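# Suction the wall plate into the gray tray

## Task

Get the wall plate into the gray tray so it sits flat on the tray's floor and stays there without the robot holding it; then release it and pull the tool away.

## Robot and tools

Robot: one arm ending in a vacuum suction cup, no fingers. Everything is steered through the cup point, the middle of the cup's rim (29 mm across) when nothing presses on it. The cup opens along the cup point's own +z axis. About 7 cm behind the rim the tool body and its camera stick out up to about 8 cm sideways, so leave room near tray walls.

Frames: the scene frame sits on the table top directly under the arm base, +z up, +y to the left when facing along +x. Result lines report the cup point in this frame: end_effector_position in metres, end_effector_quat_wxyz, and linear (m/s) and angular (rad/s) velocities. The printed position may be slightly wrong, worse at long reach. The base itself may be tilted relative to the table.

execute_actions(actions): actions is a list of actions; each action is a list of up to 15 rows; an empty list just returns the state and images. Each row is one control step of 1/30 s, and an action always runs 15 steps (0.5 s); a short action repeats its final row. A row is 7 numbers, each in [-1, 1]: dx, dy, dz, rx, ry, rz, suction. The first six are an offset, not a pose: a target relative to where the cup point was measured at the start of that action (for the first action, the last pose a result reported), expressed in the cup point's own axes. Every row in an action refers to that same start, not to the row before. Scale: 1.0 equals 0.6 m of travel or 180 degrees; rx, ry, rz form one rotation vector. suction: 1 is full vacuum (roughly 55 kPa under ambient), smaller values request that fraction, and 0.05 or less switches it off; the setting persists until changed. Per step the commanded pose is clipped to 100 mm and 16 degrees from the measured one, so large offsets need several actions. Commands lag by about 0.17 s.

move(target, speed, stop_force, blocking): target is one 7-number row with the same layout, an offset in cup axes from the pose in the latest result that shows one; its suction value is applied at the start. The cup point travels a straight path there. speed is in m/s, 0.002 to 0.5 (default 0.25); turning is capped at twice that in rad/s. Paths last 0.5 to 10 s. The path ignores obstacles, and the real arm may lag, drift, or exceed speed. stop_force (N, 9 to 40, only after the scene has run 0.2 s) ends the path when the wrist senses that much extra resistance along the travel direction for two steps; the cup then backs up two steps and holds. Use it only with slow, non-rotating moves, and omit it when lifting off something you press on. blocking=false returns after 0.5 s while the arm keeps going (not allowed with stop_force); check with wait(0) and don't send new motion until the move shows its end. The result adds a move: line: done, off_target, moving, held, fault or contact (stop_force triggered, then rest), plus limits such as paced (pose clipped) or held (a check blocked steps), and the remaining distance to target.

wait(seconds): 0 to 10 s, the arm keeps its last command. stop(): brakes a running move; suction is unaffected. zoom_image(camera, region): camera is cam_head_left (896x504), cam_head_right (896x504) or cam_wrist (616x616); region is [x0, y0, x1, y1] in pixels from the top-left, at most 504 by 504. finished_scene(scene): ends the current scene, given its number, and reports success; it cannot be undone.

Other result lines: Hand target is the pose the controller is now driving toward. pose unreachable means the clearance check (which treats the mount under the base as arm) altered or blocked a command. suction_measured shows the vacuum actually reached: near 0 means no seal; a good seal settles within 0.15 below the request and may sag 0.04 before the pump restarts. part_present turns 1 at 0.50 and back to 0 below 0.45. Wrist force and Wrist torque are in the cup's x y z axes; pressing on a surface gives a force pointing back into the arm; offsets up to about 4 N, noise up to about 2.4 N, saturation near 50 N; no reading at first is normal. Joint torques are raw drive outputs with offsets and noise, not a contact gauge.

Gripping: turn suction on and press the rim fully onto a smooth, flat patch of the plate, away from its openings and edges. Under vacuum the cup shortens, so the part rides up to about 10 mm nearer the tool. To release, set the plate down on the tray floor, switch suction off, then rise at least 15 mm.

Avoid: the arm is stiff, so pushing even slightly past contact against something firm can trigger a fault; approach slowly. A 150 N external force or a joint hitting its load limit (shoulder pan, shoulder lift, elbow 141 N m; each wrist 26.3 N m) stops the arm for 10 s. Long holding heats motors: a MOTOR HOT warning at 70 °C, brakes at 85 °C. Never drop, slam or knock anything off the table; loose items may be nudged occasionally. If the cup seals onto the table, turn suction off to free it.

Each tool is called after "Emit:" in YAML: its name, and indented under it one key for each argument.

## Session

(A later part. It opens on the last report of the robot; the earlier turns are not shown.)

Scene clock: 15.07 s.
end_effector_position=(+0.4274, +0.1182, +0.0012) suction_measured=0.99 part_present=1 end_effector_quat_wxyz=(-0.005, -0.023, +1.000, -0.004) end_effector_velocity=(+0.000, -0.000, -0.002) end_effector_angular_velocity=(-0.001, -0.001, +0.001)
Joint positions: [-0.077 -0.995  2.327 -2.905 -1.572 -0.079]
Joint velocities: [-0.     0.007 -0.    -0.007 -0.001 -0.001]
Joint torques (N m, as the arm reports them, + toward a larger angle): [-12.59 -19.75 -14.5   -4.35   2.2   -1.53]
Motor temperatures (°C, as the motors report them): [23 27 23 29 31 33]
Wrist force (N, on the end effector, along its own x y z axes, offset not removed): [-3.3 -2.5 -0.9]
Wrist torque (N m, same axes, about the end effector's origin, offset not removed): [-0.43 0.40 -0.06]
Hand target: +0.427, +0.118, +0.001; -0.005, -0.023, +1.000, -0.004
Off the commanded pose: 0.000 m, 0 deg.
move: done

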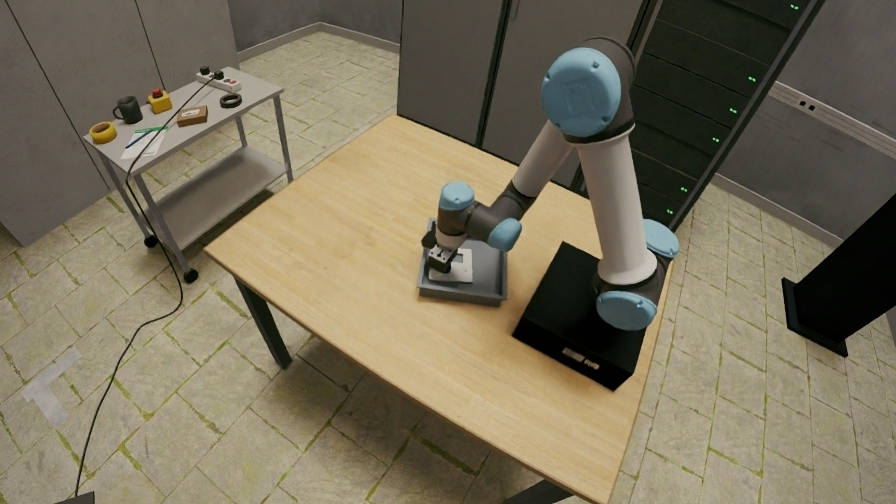

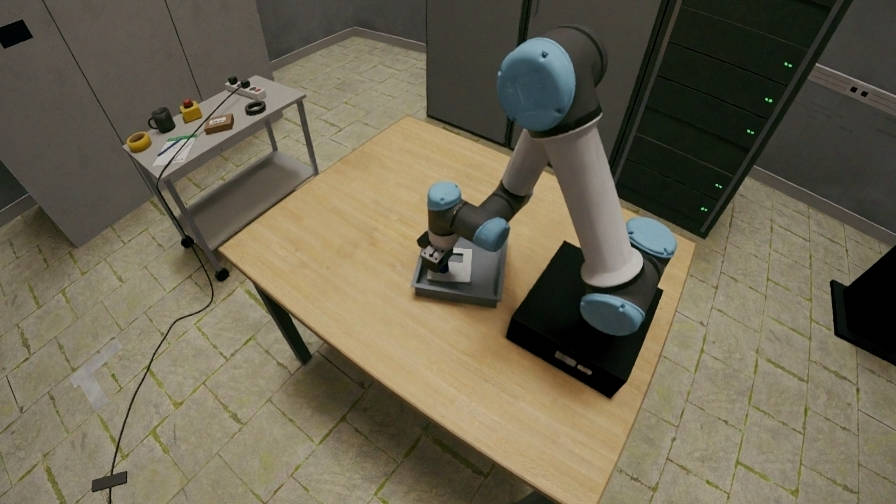

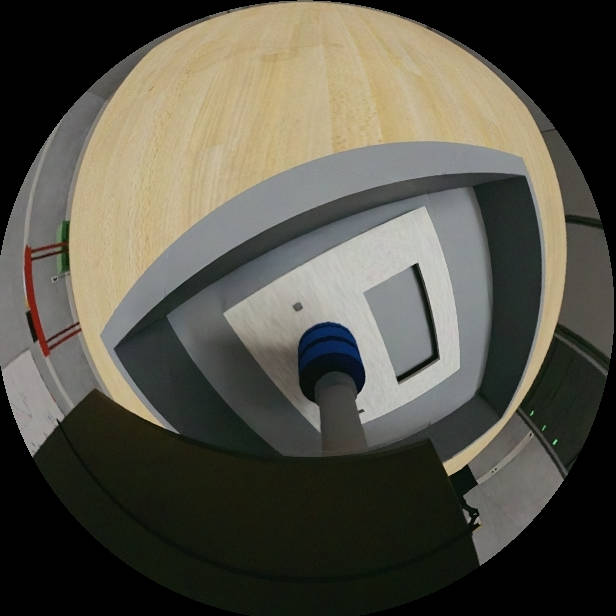

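Emit:
execute_actions:
  actions:
    - [[0,0,0.005,0,0,0,1]]
    - [[0,0,0,0,0,0,0]]
    - [[0,0,-0.008,0,0,0,0]]

Emit:
move:
  target: [0,0,-0.25,0,0,0,0]

Scene clock: 16.80 s.
end_effector_position=(+0.4275, +0.1182, +0.0030) suction_measured=0.00 part_present=0 end_effector_quat_wxyz=(-0.005, -0.023, +1.000, -0.004) end_effector_velocity=(+0.000, -0.001, +0.002) end_effector_angular_velocity=(-0.002, -0.000, -0.001)
Joint positions: [-0.077 -1.     2.327 -2.9   -1.572 -0.079]
Joint velocities: [-0.    -0.005  0.     0.004 -0.002  0.   ]
Joint torques (N m, as the arm reports them, + toward a larger angle): [-13.   -36.88   1.41   0.78   2.14  -1.48]
Motor temperatures (°C, as the motors report them): [23 27 23 29 31 33]
Wrist force (N, on the end effector, along its own x y z axes, offset not removed): [-0.6 1.5 -2.2]
Wrist torque (N m, same axes, about the end effector's origin, offset not removed): [0.09 -0.03 -0.05]
Hand target: +0.428, +0.118, +0.003; -0.005, -0.023, +1.000, -0.004
Off the commanded pose: 0.000 m, 0 deg.

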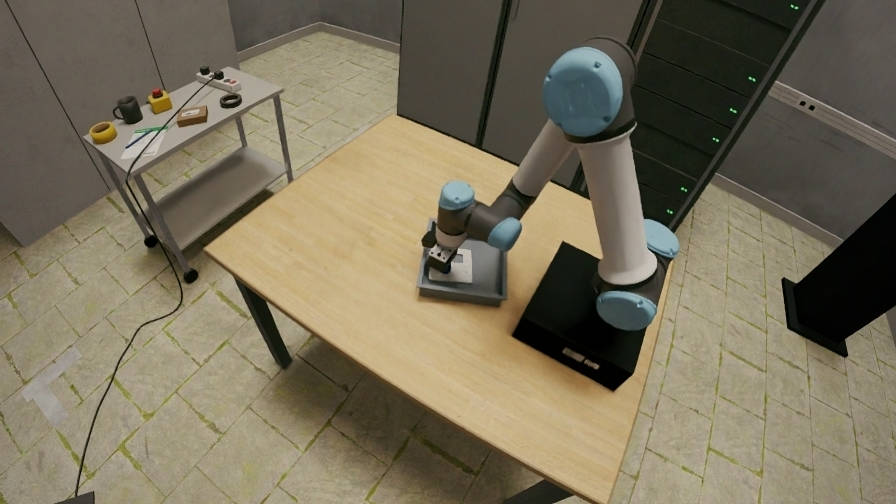

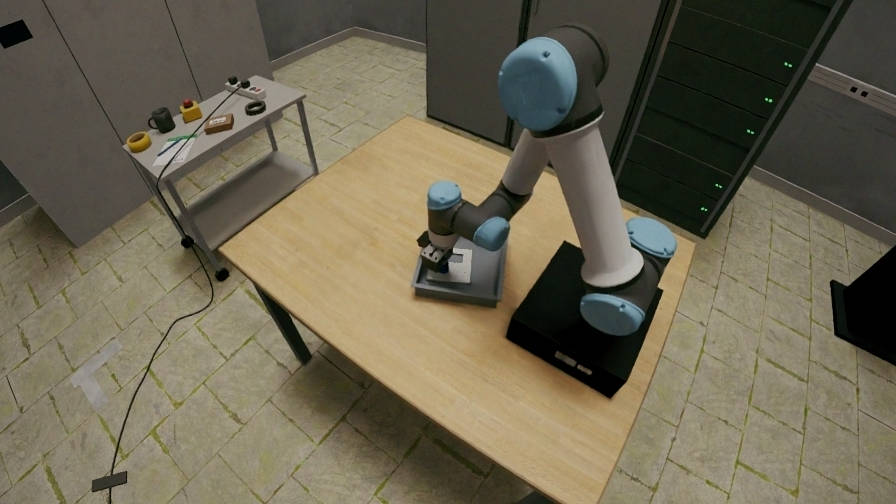

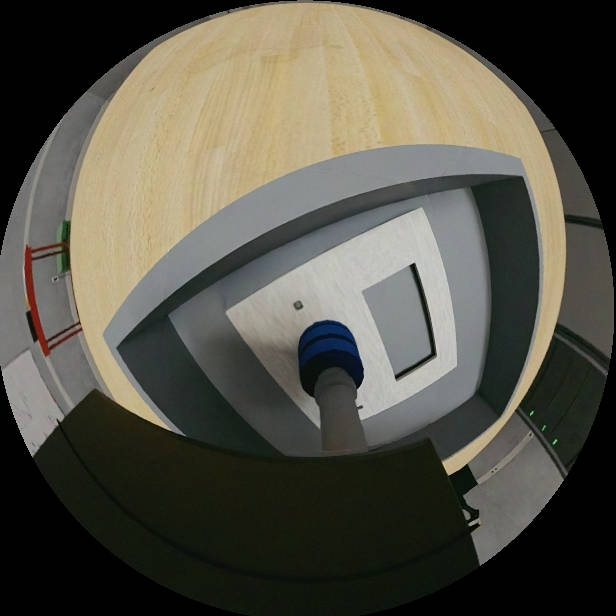

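Scene clock: 18.10 s.
end_effector_position=(+0.4292, +0.1194, +0.1524) suction_measured=0.00 part_present=0 end_effector_quat_wxyz=(-0.005, -0.023, +1.000, -0.004) end_effector_velocity=(-0.000, -0.000, +0.003) end_effector_angular_velocity=(-0.001, +0.001, -0.001)
Joint positions: [-0.077 -1.42   2.265 -2.419 -1.572 -0.079]
Joint velocities: [-0.    -0.006 -0.003  0.011 -0.001  0.   ]
Joint torques (N m, as the arm reports them, + toward a larger angle): [-15.71 -31.25 -24.26   0.42  -2.27  -1.71]
Motor temperatures (°C, as the motors report them): [23 27 23 29 31 33]
Wrist force (N, on the end effector, along its own x y z axes, offset not removed): [-1.4 2.2 2.5]
Wrist torque (N m, same axes, about the end effector's origin, offset not removed): [0.17 0.34 -0.17]
Hand target: +0.429, +0.119, +0.153; -0.005, -0.023, +1.000, -0.004
Off the commanded pose: 0.001 m, 0 deg.
move: done

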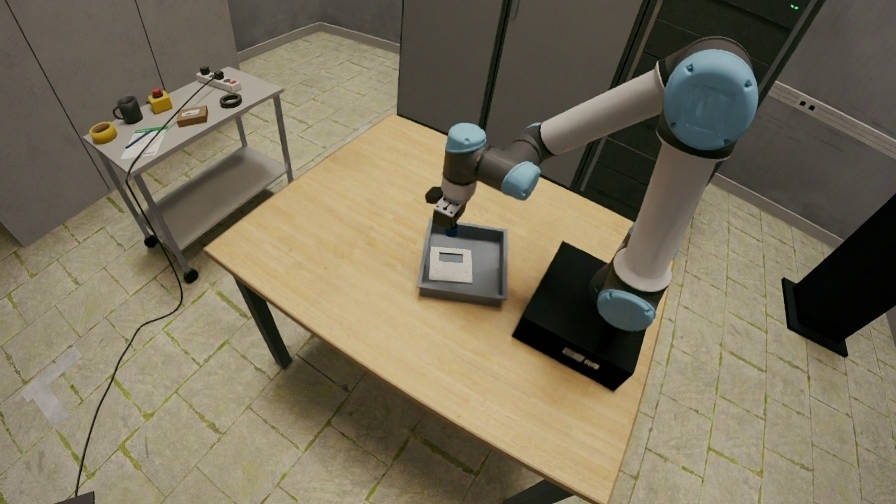

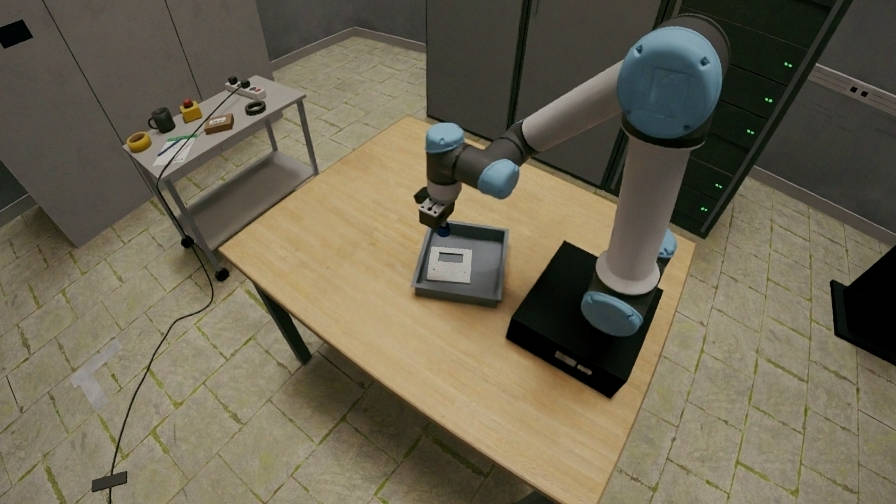

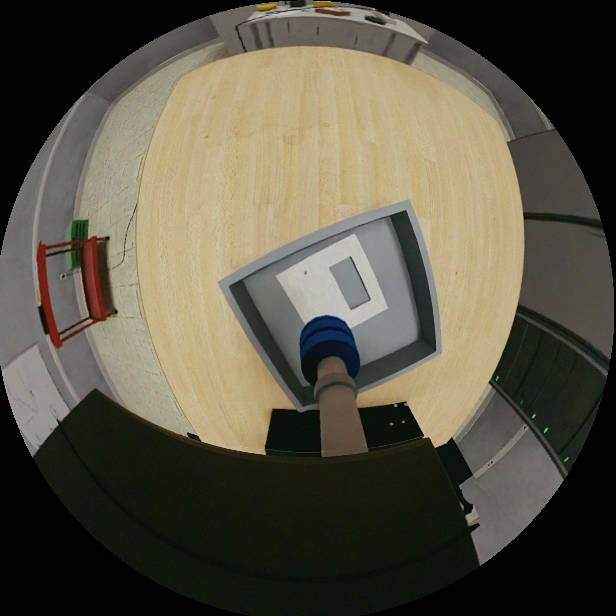

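Emit:
finished_scene:
  scene: 2

The scene is finished: the task was done.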